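## Task

On the desk beside arm3, build a three-object stack with nothing hanging past the desk's edges. Each object must lie on one of its long faces and sit roughly centred on the object beneath it. From the bottom up: the wooden block with a single large hole, then the small sealed carton, then the short length of square timber. Every other object must finish resting directly on the furniture it currently sits on. The attempt fails if any object from a furniture top touches the floor while no gripper holds it. It also fails if any object enters or goes beneath a piece of furniture, even while held. A stack that stands only because a robot is holding it does not count. Finish by opening the gripper and moving the arm away.

## Robot and tools

Robots: three identical i2rt Big YAM arms named arm1, arm2 and arm3. Each has six revolute joints, a two-finger gripper and a wrist camera. With joints 1 and 6 at zero and the hand level and pointing forward, the camera rides on top of the hand and views the fingertips. The hand reaches roughly 1.0 m from the joint-1 axis. Two fixed room cameras, room_a and room_b, also watch the scene. A loose object may occasionally get a small nudge from outside.

Frames: there is one shared scene frame. Its origin is on the floor and +z points up. The point called hand is midway between the fingertips. The hand's z axis runs along the fingers, and the fingers open and close along its y axis. Each robot's foot pose is real but never printed. Camera intrinsics and world-to-camera transforms are supplied in OpenCV style. Room cameras may be off by a couple of degrees and a few millimetres. Wrist-camera poses are computed from the reported joints, so they can be off by more.

execute_actions: the argument "actions" is a list holding exactly one action, or none. An empty list just returns the state and images. An action is an object keyed by robot name ("arm1", "arm2", "arm3"). Under each name is "joints", an object mapping joint names to ABSOLUTE targets in joint space. These are not offsets and not Cartesian poses. The joint names, units and ranges are:
- joint1_rad: -2.879 to 2.879; base yaw, positive counter-clockwise seen from above, and 0 faces the way the foot faces.
- joint2_rad: 0 to 3.141; shoulder, where 0 puts the upper arm back and roughly level, and positive lifts it up and then forward.
- joint3_rad: 0 to 3.019; elbow, where 0 is folded and positive opens it.
- joint4_rad: -1.692 to 1.57; hand pitch, positive tilts the fingers up.
- joint5_rad: -1.57 to 1.57; sideways hand swing, positive toward the arm's right.
- joint6_rad: -2.094 to 2.094; hand roll, positive clockwise as seen from behind the hand.
- gripper_m: 0 to 0.093; the fingertip gap in metres.
You may name any subset of joints and arms. The arms you name all start together and may finish at different times. An omitted joint or arm keeps pushing toward its previous target. Because joints move at different speeds, the hand may swing wide between postures. An unknown key or an out-of-range number rejects the whole call, and nothing moves. The optional "cameras" argument lists the images to return: arm1_cam_wrist, arm2_cam_wrist, arm3_cam_wrist, room_a, room_b, or "all". Omitted or null means all, and [] means none.

wait: "seconds", 0 to 10. It commands nothing new and returns the same state and images as an empty action.

zoom_image: "camera" (one camera name) and "region" [x0, y0, x1, y1] in pixels of that camera's most recent full image, with the origin at the top-left. The region can be at most 504 by 504 pixels. Images are 896x504.

read_manual: optional "section", whose only value is "licences". It returns URDF licence text and moves nothing.

finished_scene: "scene", 1 or 2. It ends that scene for good, reports whether the goal was met, and starts the next scene with its new task. Ending a reply without a tool call ends all remaining scenes.

Reading results: joint_positions gives each joint's reading. gripper_m is the sum of the two finger joints. joint_status tells how each commanded motion ended:
- off_target: the joint stopped short of its target and may still be pushing.
- contact_stop: the joint stopped on contact, dropped its target, and now holds where it is.
- time_out: the joint could not finish. It keeps its target, or a nearby clipped one, and keeps pushing; on_its_own names it. To relieve the push, send its reported position back to it.
- not_followed: a self- and inter-arm collision check withheld that arm's joint targets. The gripper target still runs, and the arm may retry the withheld targets later.
- limit_stop_at_motor_heat: see heat below.
on_its_own lists what the robot is doing without a command this call, and "held at" gives the target being held. Joint torques are raw drive outputs, in the same order as the arm joints. They carry offsets and noise, so treat them as rough hints of load. A "pictures" line gives the order of the returned images.

Cautions: a Big YAM does not stop when it touches something; it keeps pressing, possibly hard. Long hard pushing or holding loads heats motors. At 85 °C a MOTOR HOT warning appears. At 100 °C that arm and its gripper go limp and fall, which shows up as an OVER-TEMPERATURE FAULT, and then you should resend its targets. A hard press between two robots ends the run, and a hard impact can too. The collision check may act too late and ignores fingers, gripper housings and wrist cameras, so plan separate workspaces. A call that reports a stop cancels any later motion calls in the same reply. While you deliberate, the robots hold your last command. Avoid drops, slips, slams and objects falling to the floor or going under furniture. Release objects gently onto the stack, and open and retract the gripper at the end. The small targets you send close to the current position may not move a joint.

Each tool is called as name(argument=value, ...) on one line, values as JSON.

## Session

execute_actions(actions=[])

Scene clock: 0.00 s.
Joint torques (N m, as the arm reports them, + toward a larger angle): no reading
arm1.joint_positions: joint1_rad=-0.871 joint2_rad=+0.538 joint3_rad=+1.557 joint4_rad=-1.426 joint5_rad=+0.264 joint6_rad=+0.341 gripper_m=+0.094
arm1.joint_status: not commanded
arm1.hand: x=-0.2800 y=-1.0407 z=+1.4424 quat_wxyz=(-0.273, +0.618, -0.562, -0.478) (m; scene frame)
arm2.joint_positions: joint1_rad=+0.588 joint2_rad=+0.448 joint3_rad=+1.436 joint4_rad=-1.149 joint5_rad=-0.118 joint6_rad=+0.234 gripper_m=+0.095
arm2.joint_status: not commanded
arm2.hand: x=+0.0904 y=+0.0856 z=+1.5704 quat_wxyz=(-0.596, +0.100, -0.758, -0.245) (m; scene frame)
arm3.joint_positions: joint1_rad=+0.008 joint2_rad=+0.459 joint3_rad=+1.561 joint4_rad=-1.269 joint5_rad=-0.068 joint6_rad=-0.476 gripper_m=+0.095
arm3.joint_status: not commanded
arm3.hand: x=+0.4141 y=+1.1654 z=+1.4990 quat_wxyz=(-0.602, +0.087, -0.762, +0.221) (m; scene frame)
pictures: arm1_cam_wrist, arm2_cam_wrist, arm3_cam_wrist, room_a, room_b
Images, in order (width x height): arm1_cam_wrist 896x504, arm2_cam_wrist 896x504, arm3_cam_wrist 896x504, room_a 896x504, room_b 896x504.

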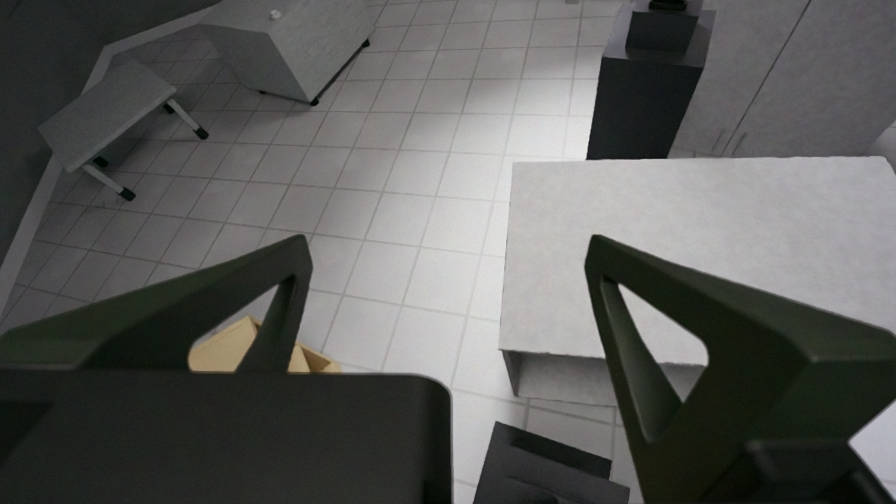

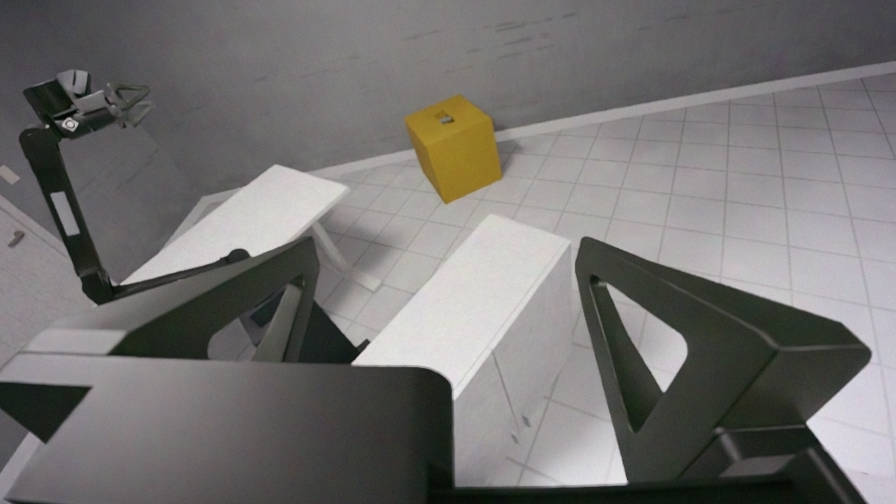

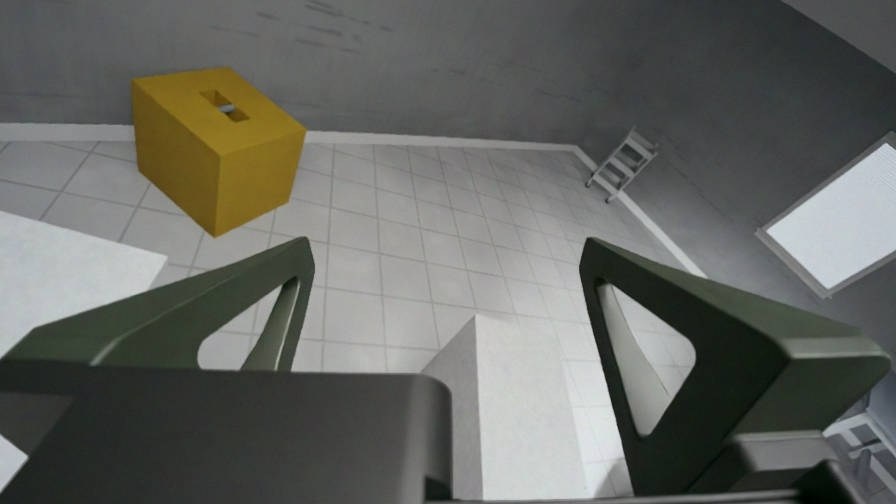

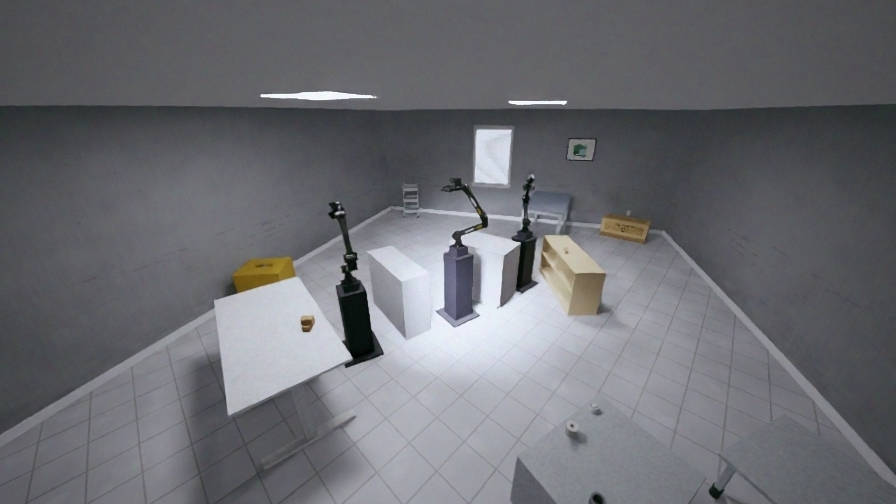

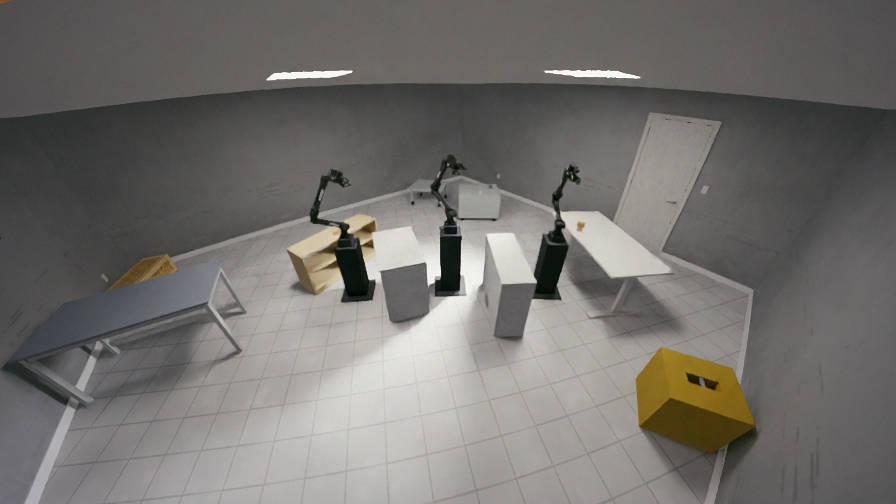

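zoom_image(camera="room_a", region=[260, 290, 360, 350])

zoom_image(camera="room_a", region=[520, 220, 620, 290])

zoom_image(camera="room_b", region=[280, 200, 400, 300])

zoom_image(camera="room_b", region=[540, 195, 640, 265])

Region (260, 290, 360, 350) of room_a's 896x504 image, scaled by 5.040, with more detail than that image has; it fills the top 302 rows of this view, and the rest is white.

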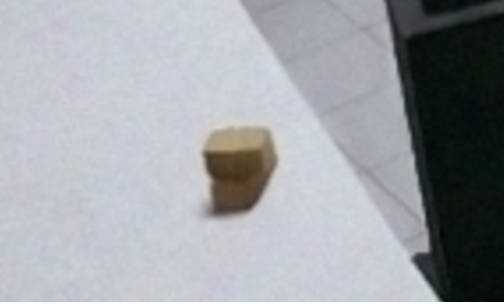

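Region (520, 220, 620, 290) of room_a's 896x504 image, scaled by 5.040, with more detail than that image has; it fills the top 353 rows of this view, and the rest is white.

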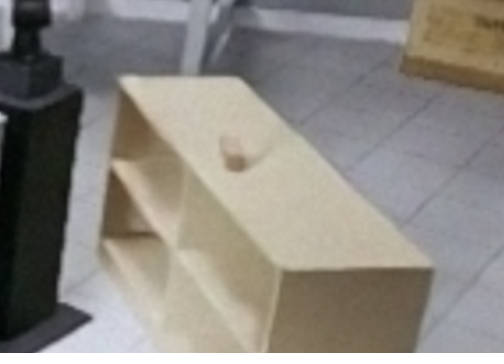

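Region (280, 200, 400, 300) of room_b's 896x504 image, scaled by 4.200, with more detail than that image has.

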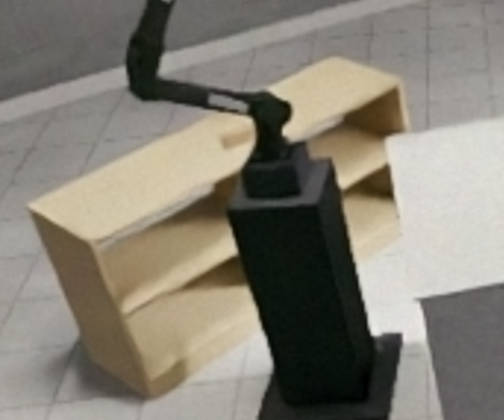

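Region (540, 195, 640, 265) of room_b's 896x504 image, scaled by 5.040, with more detail than that image has; it fills the top 353 rows of this view, and the rest is white.

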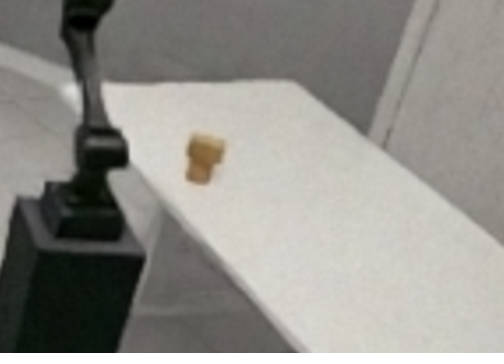

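execute_actions(actions=[{"arm1":{"joints":{"joint1_rad":0.485,"joint2_rad":2.363,"joint3_rad":2.28,"joint4_rad":-1.488,"joint5_rad":0,"joint6_rad":0}},"arm2":{"joints":{"joint1_rad":-1.5,"joint2_rad":1.2,"joint3_rad":1.45,"joint4_rad":-1.25,"joint5_rad":0,"joint6_rad":0}},"arm3":{"joints":{"joint1_rad":2.38,"joint2_rad":1.645,"joint3_rad":1.655,"joint4_rad":-1.58,"joint5_rad":0,"joint6_rad":0}}}])

Scene clock: 29.03 s.
Joint torques (N m, as the arm reports them, + toward a larger angle): arm1=[  0.54 -22.48  11.99  -0.68   0.02  -0.06] | arm2=[ -0.25 -10.73  10.66   0.73  -0.01  -0.07] | arm3=[ -1.23 -16.19   8.73  -0.23   0.16   0.14]
arm1.joint_positions: joint1_rad=+0.478 joint2_rad=+2.383 joint3_rad=+2.246 joint4_rad=-1.474 joint5_rad=-0.001 joint6_rad=+0.006 gripper_m=+0.094
arm1.joint_status: all done
arm1.hand: x=-0.8843 y=-1.4627 z=+0.8695 quat_wxyz=(+0.003, +0.982, +0.187, +0.025) (m; scene frame)
arm2.joint_positions: joint1_rad=-1.503 joint2_rad=+1.218 joint3_rad=+1.432 joint4_rad=-1.239 joint5_rad=+0.000 joint6_rad=+0.010 gripper_m=+0.095
arm2.joint_status: all done
arm2.hand: x=-0.1094 y=-0.4480 z=+1.3187 quat_wxyz=(-0.176, -0.723, -0.636, +0.206) (m; scene frame)
arm3.joint_positions: joint1_rad=+2.386 joint2_rad=+1.654 joint3_rad=+1.646 joint4_rad=-1.563 joint5_rad=+0.001 joint6_rad=-0.013 gripper_m=+0.095
arm3.joint_status: all done
arm3.hand: x=+0.0435 y=+1.6346 z=+1.0982 quat_wxyz=(+0.002, +0.864, -0.504, -0.005) (m; scene frame)
pictures: arm1_cam_wrist, arm2_cam_wrist, arm3_cam_wrist, room_a, room_b
camera_calibration (this result's frames):
arm1_cam_wrist: T_world_to_cam=[[-0.372248, 0.928036, -0.0134273, 1.03753], [0.720411, 0.298028, 0.626249, 0.533457], [0.585184, 0.223447, -0.779507, 1.64492], [0, 0, 0, 1]] pos_world=[-0.960667, -1.4894, 0.96208]
arm2_cam_wrist: T_world_to_cam=[[-0.991332, 0.131264, 0.00548205, -0.0545638], [0.131322, 0.988817, 0.0706786, 0.368544], [0.00385682, 0.0707859, -0.997484, 1.47452], [0, 0, 0, 1]] pos_world=[-0.108176, -0.461635, 1.44506]
arm3_cam_wrist: T_world_to_cam=[[0.869809, 0.493357, -0.00561851, -0.836354], [0.405379, -0.708114, 0.578137, 0.509781], [0.28125, -0.505146, -0.81592, 1.83398], [0, 0, 0, 1]] pos_world=[0.00500637, 1.70003, 1.19696]
Images, in order (width x height): arm1_cam_wrist 896x504, arm2_cam_wrist 896x504, arm3_cam_wrist 896x504, room_a 896x504, room_b 896x504.

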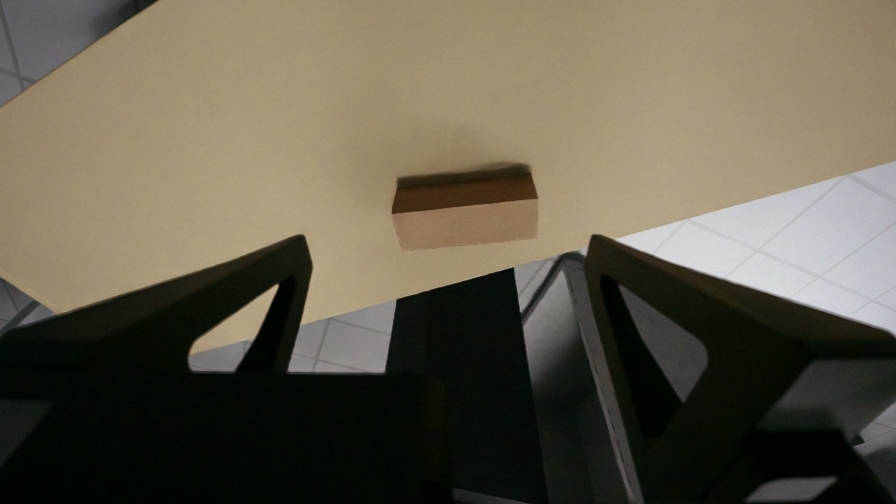

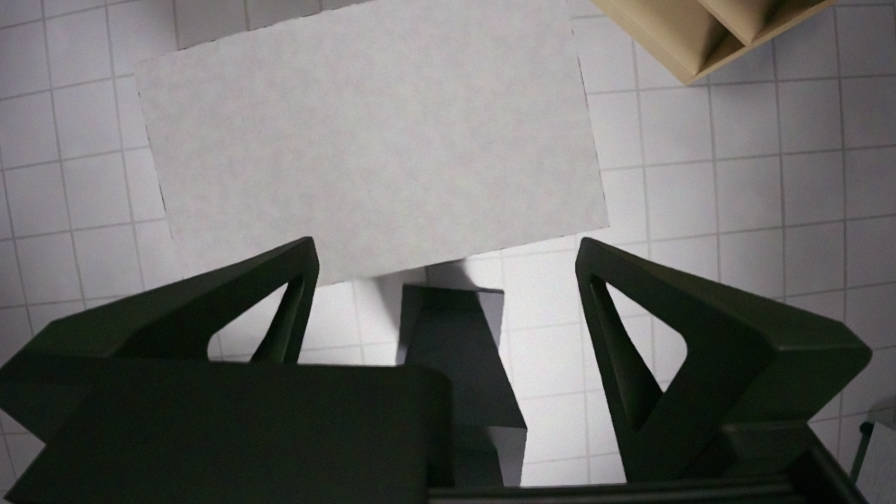

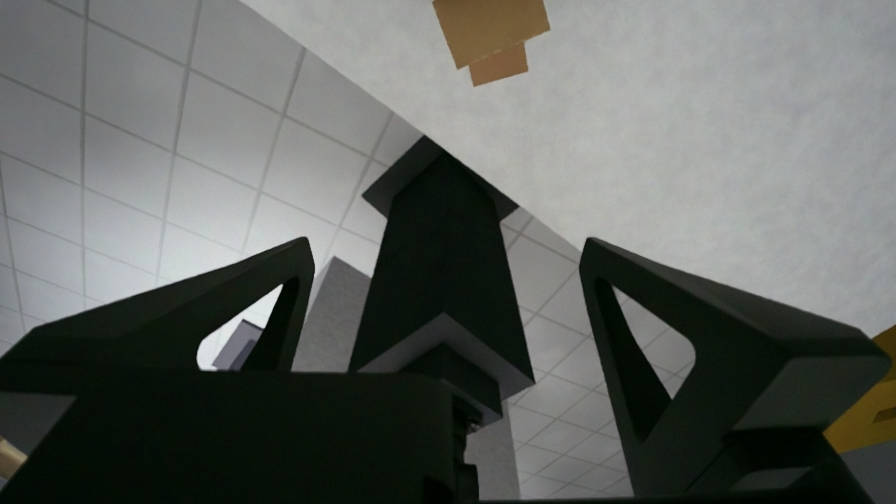

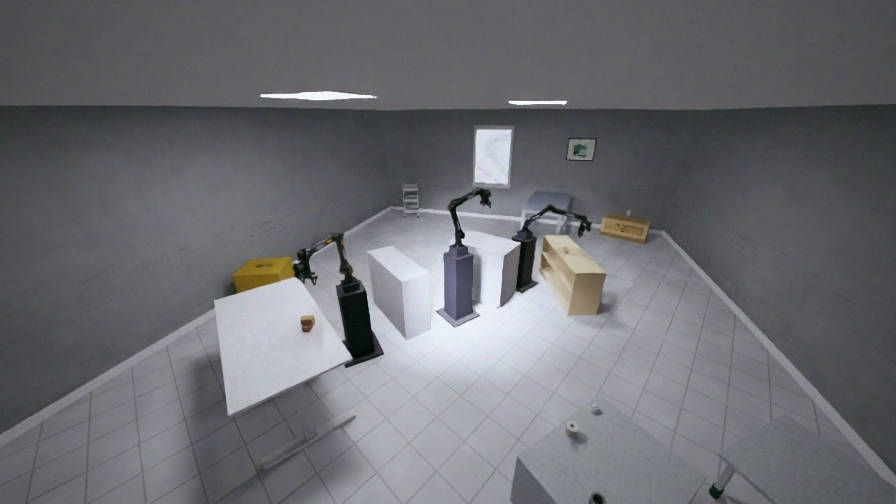

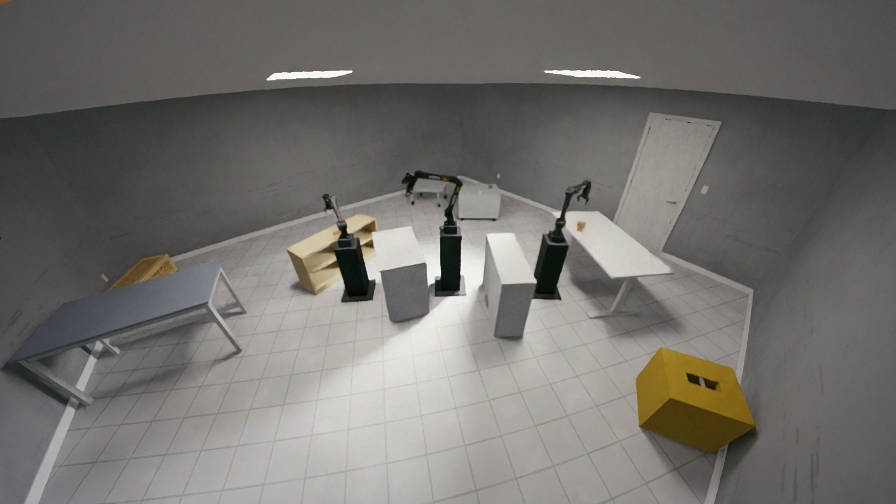

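execute_actions(actions=[{"arm1":{"joints":{"joint1_rad":0.445,"joint2_rad":2.06,"joint3_rad":1.385,"joint4_rad":-0.868,"joint6_rad":1.43}},"arm3":{"joints":{"joint1_rad":2.33,"joint2_rad":1.975,"joint3_rad":2.0,"joint4_rad":-1.575}}}], cameras=["arm1_cam_wrist","arm3_cam_wrist"])

Scene clock: 43.67 s.
Joint torques (N m, as the arm reports them, + toward a larger angle): arm1=[  0.   -16.72   8.58   0.68   0.12   0.08] | arm2=[ -0.24 -10.81  10.65   0.74  -0.01  -0.07] | arm3=[ -0.24 -21.6   11.78   0.02   0.15   0.13]
arm1.joint_positions: joint1_rad=+0.445 joint2_rad=+2.079 joint3_rad=+1.364 joint4_rad=-0.885 joint5_rad=-0.001 joint6_rad=+1.421 gripper_m=+0.094
arm1.joint_status: all done
arm1.hand: x=-0.7359 y=-1.3853 z=+0.7590 quat_wxyz=(-0.010, +0.859, -0.511, +0.018) (m; scene frame)
arm2.joint_positions: joint1_rad=-1.503 joint2_rad=+1.218 joint3_rad=+1.432 joint4_rad=-1.239 joint5_rad=+0.000 joint6_rad=+0.010 gripper_m=+0.095
arm2.joint_status: not commanded
arm2.hand: x=-0.1094 y=-0.4480 z=+1.3187 quat_wxyz=(-0.176, -0.723, -0.636, +0.206) (m; scene frame)
arm3.joint_positions: joint1_rad=+2.325 joint2_rad=+1.982 joint3_rad=+1.947 joint4_rad=-1.565 joint5_rad=+0.001 joint6_rad=-0.012 gripper_m=+0.095
arm3.joint_status: all done
arm3.hand: x=+0.0246 y=+1.7457 z=+1.0365 quat_wxyz=(+0.010, +0.848, -0.530, +0.008) (m; scene frame)
pictures: arm1_cam_wrist, arm3_cam_wrist
camera_calibration (this result's frames):
arm1_cam_wrist: T_world_to_cam=[[0.874855, 0.482953, 0.0372139, 1.28219], [0.365164, -0.708057, 0.604409, -1.16588], [0.318251, -0.515181, -0.795804, 0.247372], [0, 0, 0, 1]] pos_world=[-0.774722, -1.31731, 0.853814]
arm3_cam_wrist: T_world_to_cam=[[0.898576, 0.438771, -0.00641441, -0.779699], [0.353837, -0.715838, 0.601976, 0.621829], [0.259538, -0.543191, -0.798488, 1.89395], [0, 0, 0, 1]] pos_world=[-0.0109586, 1.81601, 1.13297]
Images, in order (width x height): arm1_cam_wrist 896x504, arm3_cam_wrist 896x504.

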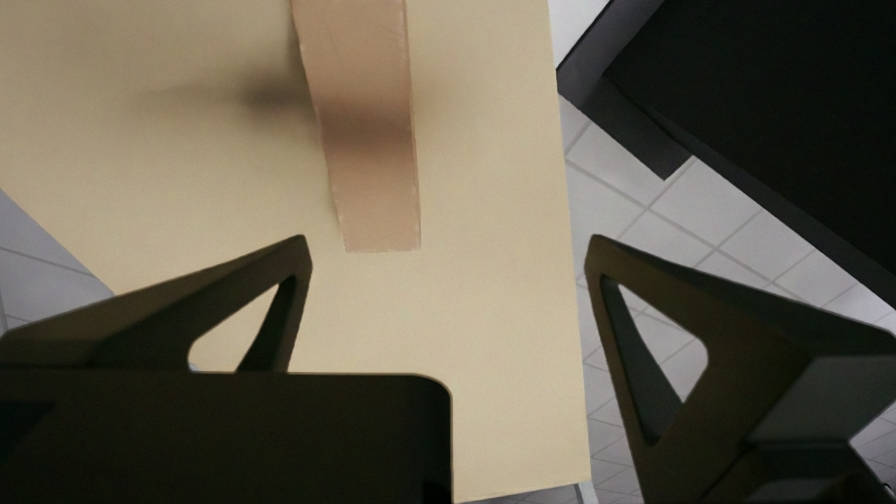

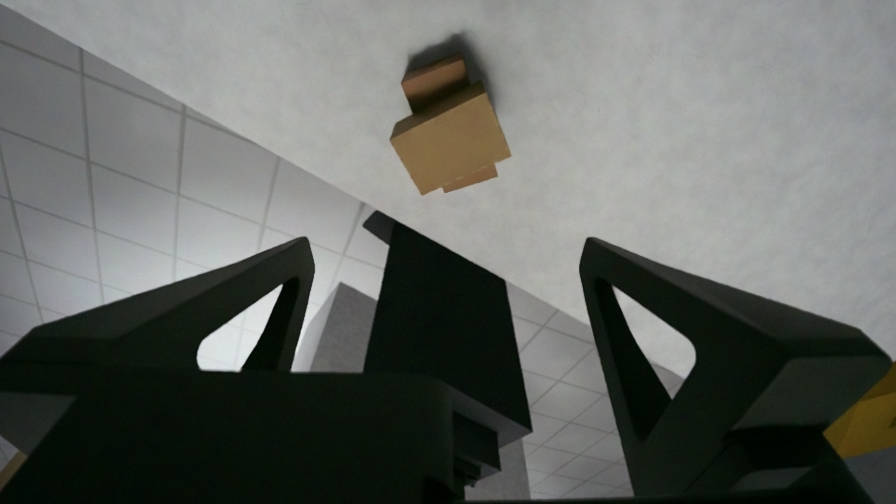

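zoom_image(camera="arm3_cam_wrist", region=[370, 30, 540, 210])

execute_actions(actions=[{"arm1":{"joints":{"joint1_rad":0.452,"joint2_rad":2.235,"joint3_rad":1.488,"joint4_rad":-0.76}},"arm3":{"joints":{"joint1_rad":2.33,"joint2_rad":1.3,"joint3_rad":1.3,"joint4_rad":-1.0}}}], cameras=["arm1_cam_wrist","arm3_cam_wrist"])

Region (370, 30, 540, 210) of arm3_cam_wrist's 896x504 image, scaled by 2.800, with more detail than that image has.

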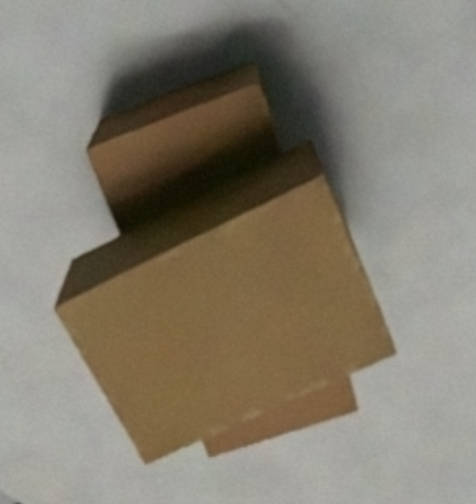

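Scene clock: 51.70 s.
Joint torques (N m, as the arm reports them, + toward a larger angle): arm1=[  0.49 -17.49   7.58   0.54   0.13   0.07] | arm2=[ -0.28 -10.78  10.65   0.74  -0.01  -0.07] | arm3=[-0.33 -9.7   8.57  2.76  0.16  0.13]
arm1.joint_positions: joint1_rad=+0.445 joint2_rad=+2.239 joint3_rad=+1.476 joint4_rad=-0.772 joint5_rad=-0.001 joint6_rad=+1.423 gripper_m=+0.094
arm1.joint_status: all done
arm1.hand: x=-0.7805 y=-1.4024 z=+0.7028 quat_wxyz=(+0.016, +0.859, -0.512, -0.003) (m; scene frame)
arm2.joint_positions: joint1_rad=-1.503 joint2_rad=+1.218 joint3_rad=+1.432 joint4_rad=-1.239 joint5_rad=+0.000 joint6_rad=+0.010 gripper_m=+0.095
arm2.joint_status: not commanded
arm2.hand: x=-0.1094 y=-0.4480 z=+1.3187 quat_wxyz=(-0.176, -0.723, -0.636, +0.206) (m; scene frame)
arm3.joint_positions: joint1_rad=+2.325 joint2_rad=+1.297 joint3_rad=+1.303 joint4_rad=-1.024 joint5_rad=+0.001 joint6_rad=-0.012 gripper_m=+0.095
arm3.joint_status: all done
arm3.hand: x=+0.0744 y=+1.6425 z=+1.1510 quat_wxyz=(-0.146, +0.814, -0.511, -0.234) (m; scene frame)
pictures: arm1_cam_wrist, arm3_cam_wrist
camera_calibration (this result's frames):
arm1_cam_wrist: T_world_to_cam=[[0.876337, 0.480886, -0.0279533, 1.37562], [0.400663, -0.695471, 0.596481, -1.0768], [0.267399, -0.533919, -0.80214, 0.146539], [0, 0, 0, 1]] pos_world=[-0.813258, -1.33216, 0.798287]
arm3_cam_wrist: T_world_to_cam=[[0.900246, 0.435382, 0.000789807, -0.781264], [0.434447, -0.898429, 0.0638801, 1.37461], [0.0285218, -0.0571646, -0.997957, 1.36486], [0, 0, 0, 1]] pos_world=[0.0672057, 1.65316, 1.27488]
Images, in order (width x height): arm1_cam_wrist 896x504, arm3_cam_wrist 896x504.

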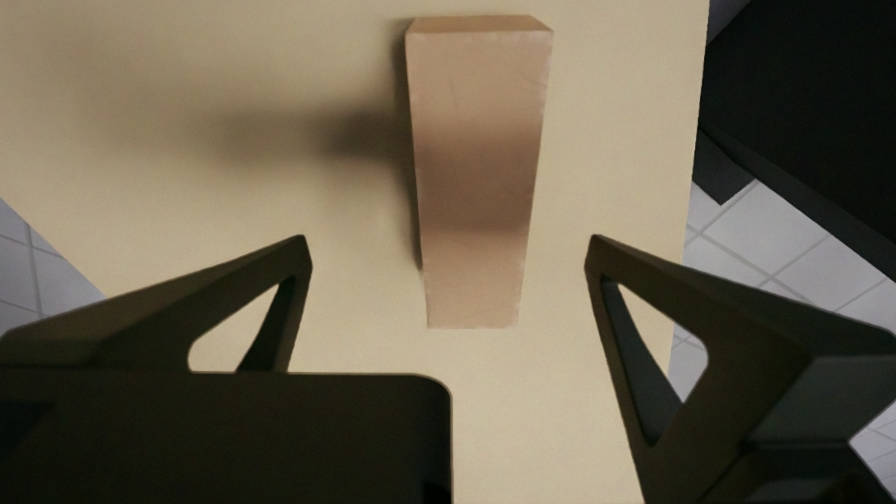

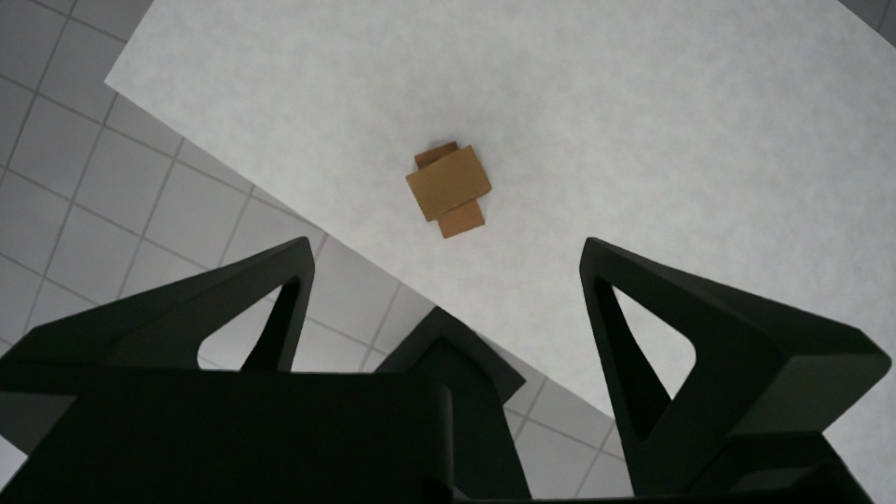

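execute_actions(actions=[{"arm1":{"joints":{"joint2_rad":2.35,"joint4_rad":-0.688,"joint6_rad":1.41}}}], cameras=["arm1_cam_wrist"])

Scene clock: 57.63 s.
Joint torques (N m, as the arm reports them, + toward a larger angle): arm1=[  0.51 -17.83   6.69   0.6    0.14  -0.07] | arm2=[ -0.24 -10.79  10.65   0.75  -0.01  -0.07] | arm3=[-0.34 -9.56  8.57  2.75  0.16  0.13]
arm1.joint_positions: joint1_rad=+0.445 joint2_rad=+2.356 joint3_rad=+1.476 joint4_rad=-0.703 joint5_rad=-0.001 joint6_rad=+1.418 gripper_m=+0.094
arm1.joint_status: all done
arm1.hand: x=-0.7636 y=-1.3973 z=+0.6366 quat_wxyz=(-0.003, +0.861, -0.509, +0.013) (m; scene frame)
arm2.joint_positions: joint1_rad=-1.503 joint2_rad=+1.218 joint3_rad=+1.432 joint4_rad=-1.239 joint5_rad=+0.000 joint6_rad=+0.010 gripper_m=+0.095
arm2.joint_status: not commanded
arm2.hand: x=-0.1094 y=-0.4480 z=+1.3187 quat_wxyz=(-0.176, -0.723, -0.636, +0.206) (m; scene frame)
arm3.joint_positions: joint1_rad=+2.325 joint2_rad=+1.297 joint3_rad=+1.303 joint4_rad=-1.024 joint5_rad=+0.001 joint6_rad=-0.012 gripper_m=+0.095
arm3.joint_status: not commanded
arm3.hand: x=+0.0744 y=+1.6425 z=+1.1510 quat_wxyz=(-0.146, +0.814, -0.511, -0.234) (m; scene frame)
pictures: arm1_cam_wrist
camera_calibration (this result's frames):
arm1_cam_wrist: T_world_to_cam=[[0.873571, 0.486246, 0.0209461, 1.33069], [0.377002, -0.703271, 0.602727, -1.07343], [0.307805, -0.518628, -0.797672, 0.140974], [0, 0, 0, 1]] pos_world=[-0.801162, -1.32884, 0.731561]
Images, in order (width x height): arm1_cam_wrist 896x504.

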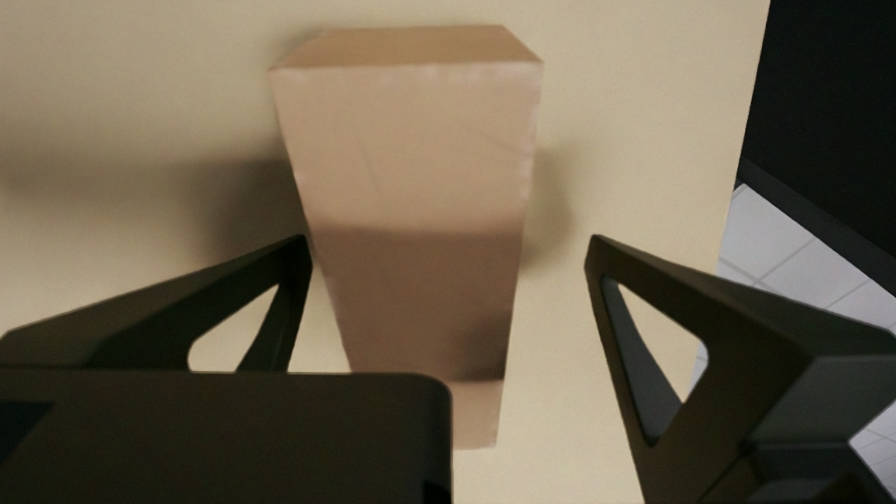

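execute_actions(actions=[{"arm1":{"joints":{"joint4_rad":-0.665,"gripper_m":0.03}}}], cameras=["arm1_cam_wrist"])

Scene clock: 63.40 s.
Joint torques (N m, as the arm reports them, + toward a larger angle): arm1=[  0.5  -17.73   6.8    0.71   0.12  -0.06] | arm2=[ -0.24 -10.78  10.66   0.73  -0.01  -0.07] | arm3=[-0.36 -9.62  8.57  2.75  0.16  0.13]
arm1.joint_positions: joint1_rad=+0.445 joint2_rad=+2.356 joint3_rad=+1.476 joint4_rad=-0.681 joint5_rad=-0.001 joint6_rad=+1.417 gripper_m=+0.045
arm1.joint_status: gripper_m off_target (ended at +0.045, target +0.030); the others done
arm1.hand: x=-0.7687 y=-1.3991 z=+0.6365 quat_wxyz=(+0.005, +0.861, -0.509, +0.006) (m; scene frame)
arm2.joint_positions: joint1_rad=-1.503 joint2_rad=+1.218 joint3_rad=+1.432 joint4_rad=-1.239 joint5_rad=+0.000 joint6_rad=+0.010 gripper_m=+0.095
arm2.joint_status: not commanded
arm2.hand: x=-0.1094 y=-0.4480 z=+1.3187 quat_wxyz=(-0.176, -0.723, -0.636, +0.206) (m; scene frame)
arm3.joint_positions: joint1_rad=+2.325 joint2_rad=+1.297 joint3_rad=+1.303 joint4_rad=-1.024 joint5_rad=+0.001 joint6_rad=-0.012 gripper_m=+0.095
arm3.joint_status: not commanded
arm3.hand: x=+0.0744 y=+1.6425 z=+1.1510 quat_wxyz=(-0.146, +0.814, -0.511, -0.234) (m; scene frame)
pictures: arm1_cam_wrist
camera_calibration (this result's frames):
arm1_cam_wrist: T_world_to_cam=[[0.873564, 0.486709, -0.000908146, 1.35062], [0.389822, -0.698547, 0.600059, -1.05461], [0.29142, -0.524544, -0.799955, 0.122116], [0, 0, 0, 1]] pos_world=[-0.804326, -1.33, 0.731742]
Images, in order (width x height): arm1_cam_wrist 896x504.

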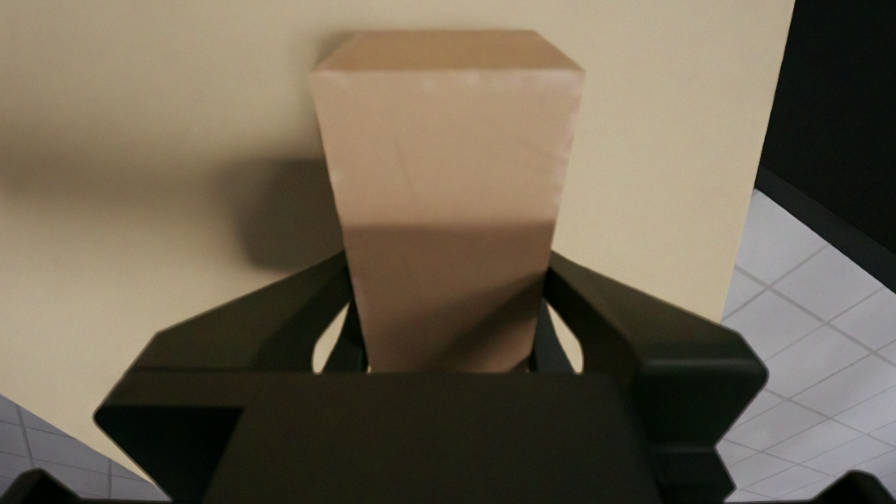

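execute_actions(actions=[{"arm1":{"joints":{"joint2_rad":1.89,"joint3_rad":1.67,"joint4_rad":-1.325}},"arm2":{"joints":{"joint1_rad":0.0}}}], cameras=[])

execute_actions(actions=[{"arm1":{"joints":{"joint1_rad":-1.638}},"arm2":{"joints":{"joint1_rad":1.4}}}], cameras=["arm1_cam_wrist","arm2_cam_wrist","room_b"])

Scene clock: 69.27 s.
Joint torques (N m, as the arm reports them, + toward a larger angle): arm1=[  0.53 -16.86  10.19  -0.78   0.12  -0.06] | arm2=[ -0.5  -11.03  10.65   0.73   0.04  -0.05] | arm3=[-0.35 -9.58  8.58  2.75  0.16  0.13]
arm1.joint_positions: joint1_rad=+0.445 joint2_rad=+1.904 joint3_rad=+1.654 joint4_rad=-1.308 joint5_rad=-0.001 joint6_rad=+1.417 gripper_m=+0.045
arm1.joint_status: all done
arm1.hand: x=-0.7727 y=-1.3957 z=+0.9528 quat_wxyz=(+0.007, +0.861, -0.509, +0.005) (m; scene frame)
arm2.joint_positions: joint1_rad=+0.003 joint2_rad=+1.218 joint3_rad=+1.432 joint4_rad=-1.239 joint5_rad=-0.001 joint6_rad=+0.009 gripper_m=+0.095
arm2.joint_status: all done
arm2.hand: x=+0.3937 y=-0.0800 z=+1.3120 quat_wxyz=(-0.263, -0.093, -0.960, +0.024) (m; scene frame)
arm3.joint_positions: joint1_rad=+2.325 joint2_rad=+1.297 joint3_rad=+1.303 joint4_rad=-1.024 joint5_rad=+0.001 joint6_rad=-0.012 gripper_m=+0.095
arm3.joint_status: not commanded
arm3.hand: x=+0.0744 y=+1.6425 z=+1.1510 quat_wxyz=(-0.146, +0.814, -0.511, -0.234) (m; scene frame)
pictures: none
No camera images: the call's "cameras" was empty. Leave "cameras" out to get every camera's image.

Scene clock: 71.57 s.
Joint torques (N m, as the arm reports them, + toward a larger angle): arm1=[ -0.01 -16.77  10.19  -0.79   0.04  -0.05] | arm2=[ -0.48 -10.91  10.66   0.73   0.02  -0.05] | arm3=[-0.33 -9.58  8.57  2.75  0.16  0.13]
arm1.joint_positions: joint1_rad=-1.645 joint2_rad=+1.904 joint3_rad=+1.654 joint4_rad=-1.308 joint5_rad=+0.001 joint6_rad=+1.416 gripper_m=+0.045
arm1.joint_status: all done
arm1.hand: x=-0.1252 y=-0.6221 z=+0.9530 quat_wxyz=(-0.008, -0.007, -1.000, -0.001) (m; scene frame)
arm2.joint_positions: joint1_rad=+1.403 joint2_rad=+1.218 joint3_rad=+1.432 joint4_rad=-1.239 joint5_rad=-0.001 joint6_rad=+0.008 gripper_m=+0.095
arm2.joint_status: all done
arm2.hand: x=+0.1050 y=+0.4312 z=+1.3154 quat_wxyz=(-0.216, +0.545, -0.794, -0.159) (m; scene frame)
arm3.joint_positions: joint1_rad=+2.325 joint2_rad=+1.297 joint3_rad=+1.303 joint4_rad=-1.024 joint5_rad=+0.001 joint6_rad=-0.012 gripper_m=+0.095
arm3.joint_status: not commanded
arm3.hand: x=+0.0744 y=+1.6425 z=+1.1510 quat_wxyz=(-0.146, +0.814, -0.511, -0.234) (m; scene frame)
pictures: arm1_cam_wrist, arm2_cam_wrist, room_b
camera_calibration (this result's frames):
arm1_cam_wrist: T_world_to_cam=[[-0.00933257, -0.999956, 0.0000166258, -0.625687], [-0.81849, 0.0076485, 0.57447, -0.640158], [-0.574445, 0.00534768, -0.818525, 0.834246], [0, 0, 0, 1]] pos_world=[-0.0505735, -0.625225, 1.05061]
arm2_cam_wrist: T_world_to_cam=[[0.933955, -0.356889, -0.018923, 0.0830256], [-0.354475, -0.931787, 0.078233, 0.340493], [-0.0455527, -0.0663584, -0.996755, 1.47148], [0, 0, 0, 1]] pos_world=[0.110184, 0.444542, 1.44164]
Images, in order (width x height): arm1_cam_wrist 896x504, arm2_cam_wrist 896x504, room_b 896x504.

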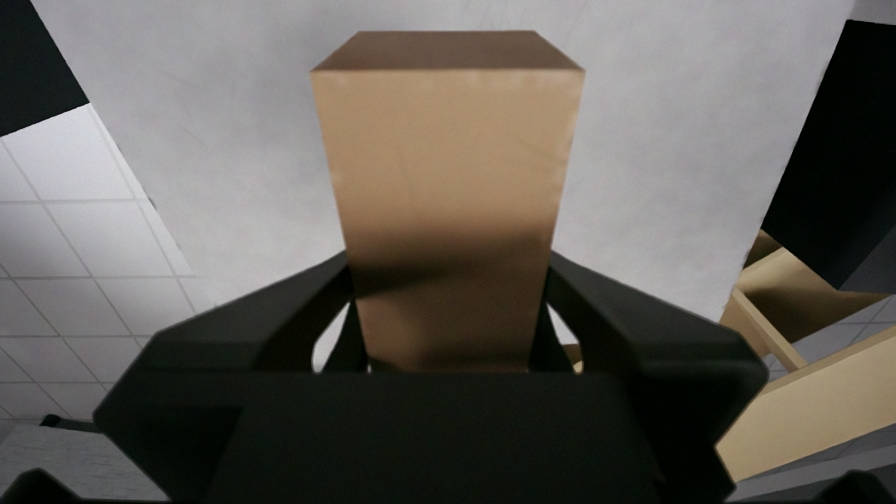

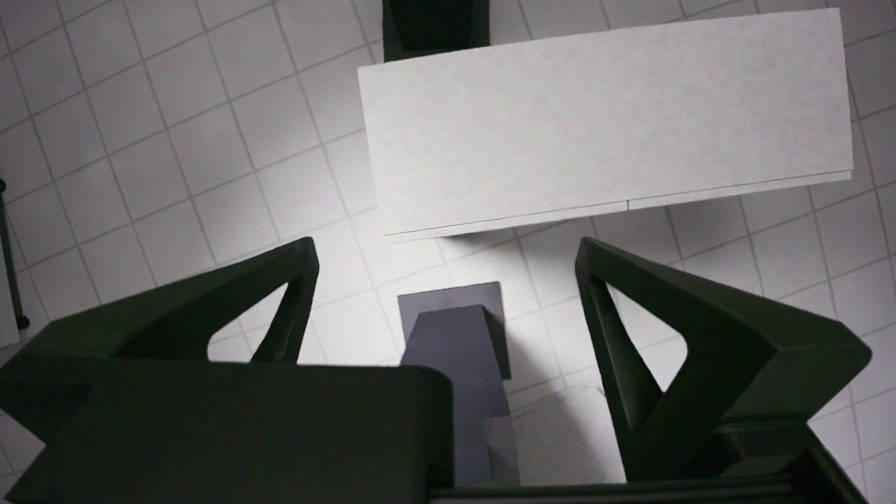

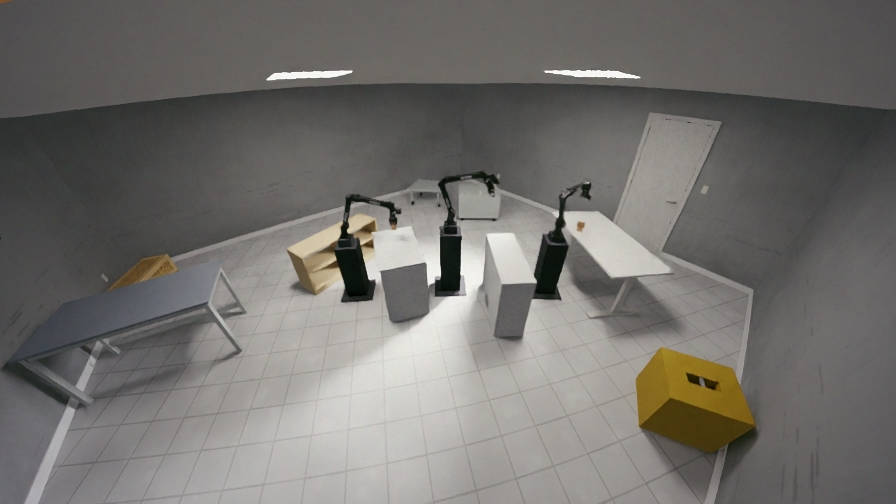

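execute_actions(actions=[{"arm1":{"joints":{"joint2_rad":2.012,"joint3_rad":1.523,"joint4_rad":-1.042}},"arm2":{"joints":{"joint1_rad":0.0,"joint2_rad":0.9}}}], cameras=["arm1_cam_wrist","room_b"])

zoom_image(camera="room_b", region=[360, 195, 440, 255])

Scene clock: 77.60 s.
Joint torques (N m, as the arm reports them, + toward a larger angle): arm1=[ -0.13 -17.92   9.53   0.66   0.05  -0.04] | arm2=[-0.66 -3.59 10.04  1.1  -0.02 -0.05] | arm3=[-0.32 -9.65  8.57  2.75  0.16  0.13]
arm1.joint_positions: joint1_rad=-1.645 joint2_rad=+2.040 joint3_rad=+1.502 joint4_rad=-1.058 joint5_rad=+0.001 joint6_rad=+1.416 gripper_m=+0.045
arm1.joint_status: all done
arm1.hand: x=-0.1249 y=-0.6313 z=+0.8228 quat_wxyz=(-0.005, -0.008, -1.000, +0.018) (m; scene frame)
arm2.joint_positions: joint1_rad=+0.003 joint2_rad=+0.899 joint3_rad=+1.432 joint4_rad=-1.239 joint5_rad=+0.000 joint6_rad=+0.008 gripper_m=+0.095
arm2.joint_status: all done
arm2.hand: x=+0.2969 y=-0.0615 z=+1.4363 quat_wxyz=(-0.412, -0.087, -0.906, +0.038) (m; scene frame)
arm3.joint_positions: joint1_rad=+2.325 joint2_rad=+1.297 joint3_rad=+1.303 joint4_rad=-1.024 joint5_rad=+0.001 joint6_rad=-0.012 gripper_m=+0.095
arm3.joint_status: not commanded
arm3.hand: x=+0.0744 y=+1.6425 z=+1.1510 quat_wxyz=(-0.146, +0.814, -0.511, -0.234) (m; scene frame)
pictures: arm1_cam_wrist, room_b
camera_calibration (this result's frames):
arm1_cam_wrist: T_world_to_cam=[[-0.00977803, -0.9992, 0.0387898, -0.666382], [-0.814643, 0.0304556, 0.579163, -0.553986], [-0.57988, -0.0259368, -0.814289, 0.704006], [0, 0, 0, 1]] pos_world=[-0.0495775, -0.630717, 0.91996]
Images, in order (width x height): arm1_cam_wrist 896x504, room_b 896x504.

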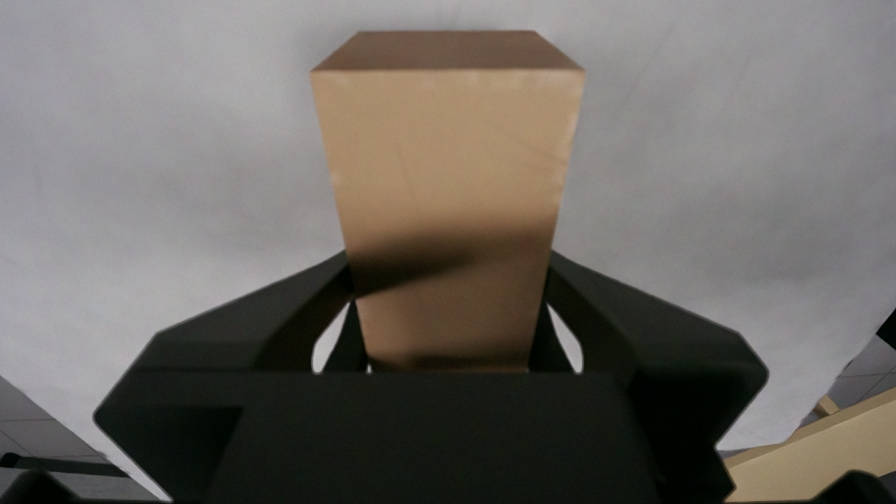

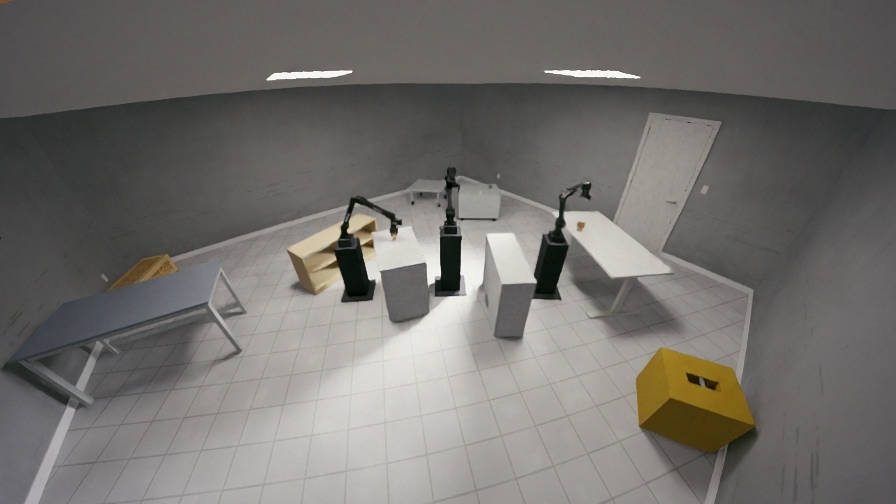

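Region (360, 195, 440, 255) of room_b's 896x504 image, scaled by 6.300, with more detail than that image has; it fills the top 378 rows of this view, and the rest is white.

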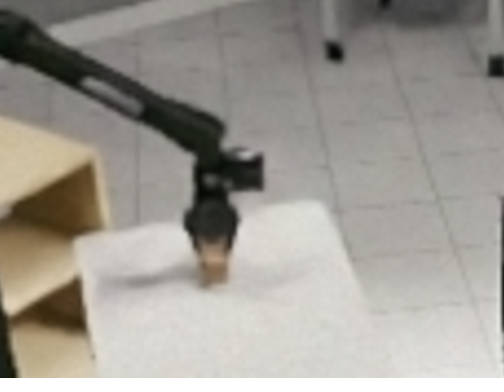

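execute_actions(actions=[{"arm1":{"joints":{"joint2_rad":2.035,"joint4_rad":-1.005}},"arm2":{"joints":{"joint1_rad":-0.8}}}], cameras=["arm1_cam_wrist"])

Scene clock: 81.40 s.
Joint torques (N m, as the arm reports them, + toward a larger angle): arm1=[ -0.13 -16.65   9.62   0.76   0.04  -0.05] | arm2=[-0.71 -3.93 10.09  1.13  0.   -0.05] | arm3=[-0.31 -9.61  8.57  2.74  0.16  0.13]
arm1.joint_positions: joint1_rad=-1.645 joint2_rad=+2.040 joint3_rad=+1.502 joint4_rad=-1.022 joint5_rad=+0.001 joint6_rad=+1.416 gripper_m=+0.045
arm1.joint_status: all done
arm1.hand: x=-0.1234 y=-0.6226 z=+0.8226 quat_wxyz=(-0.008, -0.007, -1.000, +0.000) (m; scene frame)
arm2.joint_positions: joint1_rad=-0.797 joint2_rad=+0.899 joint3_rad=+1.432 joint4_rad=-1.239 joint5_rad=+0.000 joint6_rad=+0.008 gripper_m=+0.095
arm2.joint_status: all done
arm2.hand: x=+0.1437 y=-0.2922 z=+1.4384 quat_wxyz=(-0.365, -0.431, -0.801, +0.200) (m; scene frame)
arm3.joint_positions: joint1_rad=+2.325 joint2_rad=+1.297 joint3_rad=+1.303 joint4_rad=-1.024 joint5_rad=+0.001 joint6_rad=-0.012 gripper_m=+0.095
arm3.joint_status: not commanded
arm3.hand: x=+0.0744 y=+1.6425 z=+1.1510 quat_wxyz=(-0.146, +0.814, -0.511, -0.234) (m; scene frame)
pictures: arm1_cam_wrist
camera_calibration (this result's frames):
arm1_cam_wrist: T_world_to_cam=[[-0.00937642, -0.999951, 0.00302878, -0.628589], [-0.818193, 0.00941332, 0.574867, -0.562939], [-0.574868, 0.00291207, -0.818241, 0.726815], [0, 0, 0, 1]] pos_world=[-0.0486643, -0.625376, 0.920229]
Images, in order (width x height): arm1_cam_wrist 896x504.

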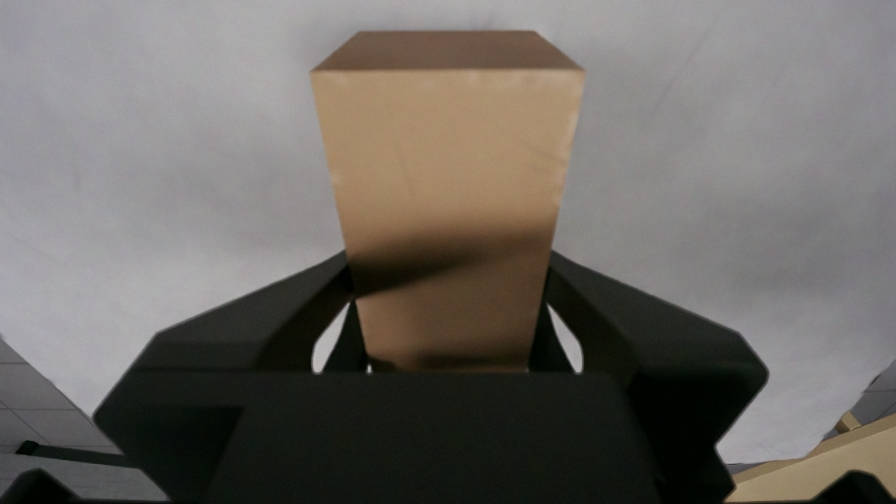

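execute_actions(actions=[{"arm1":{"joints":{"joint2_rad":2.065}}}], cameras=["arm1_cam_wrist"])

Scene clock: 83.27 s.
Joint torques (N m, as the arm reports them, + toward a larger angle): arm1=[ -0.05 -15.58   9.51   0.72   0.04  -0.05] | arm2=[-0.71 -3.96 10.1   1.12  0.   -0.05] | arm3=[-0.33 -9.6   8.59  2.74  0.15  0.13]
arm1.joint_positions: joint1_rad=-1.645 joint2_rad=+2.054 joint3_rad=+1.502 joint4_rad=-1.022 joint5_rad=+0.001 joint6_rad=+1.416 gripper_m=+0.045
arm1.joint_status: all done
arm1.hand: x=-0.1236 y=-0.6245 z=+0.8151 quat_wxyz=(-0.007, -0.008, -1.000, +0.007) (m; scene frame)
arm2.joint_positions: joint1_rad=-0.797 joint2_rad=+0.899 joint3_rad=+1.432 joint4_rad=-1.239 joint5_rad=+0.000 joint6_rad=+0.008 gripper_m=+0.095
arm2.joint_status: not commanded
arm2.hand: x=+0.1437 y=-0.2922 z=+1.4384 quat_wxyz=(-0.365, -0.431, -0.801, +0.200) (m; scene frame)
arm3.joint_positions: joint1_rad=+2.325 joint2_rad=+1.297 joint3_rad=+1.303 joint4_rad=-1.024 joint5_rad=+0.001 joint6_rad=-0.012 gripper_m=+0.095
arm3.joint_status: not commanded
arm3.hand: x=+0.0744 y=+1.6425 z=+1.1510 quat_wxyz=(-0.146, +0.814, -0.511, -0.234) (m; scene frame)
pictures: arm1_cam_wrist
camera_calibration (this result's frames):
arm1_cam_wrist: T_world_to_cam=[[-0.00954994, -0.999823, 0.0162065, -0.641154], [-0.816889, 0.017148, 0.57654, -0.555172], [-0.576716, -0.007733, -0.816908, 0.712616], [0, 0, 0, 1]] pos_world=[-0.0486601, -0.626009, 0.912612]
Images, in order (width x height): arm1_cam_wrist 896x504.

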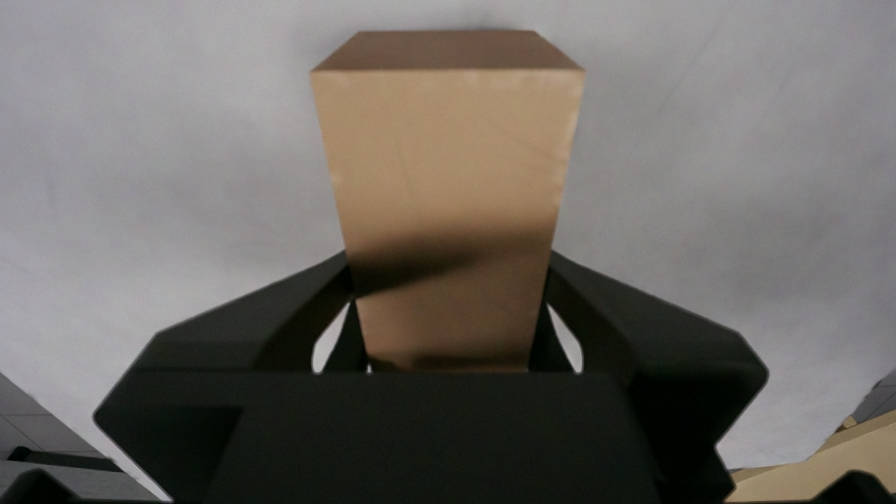

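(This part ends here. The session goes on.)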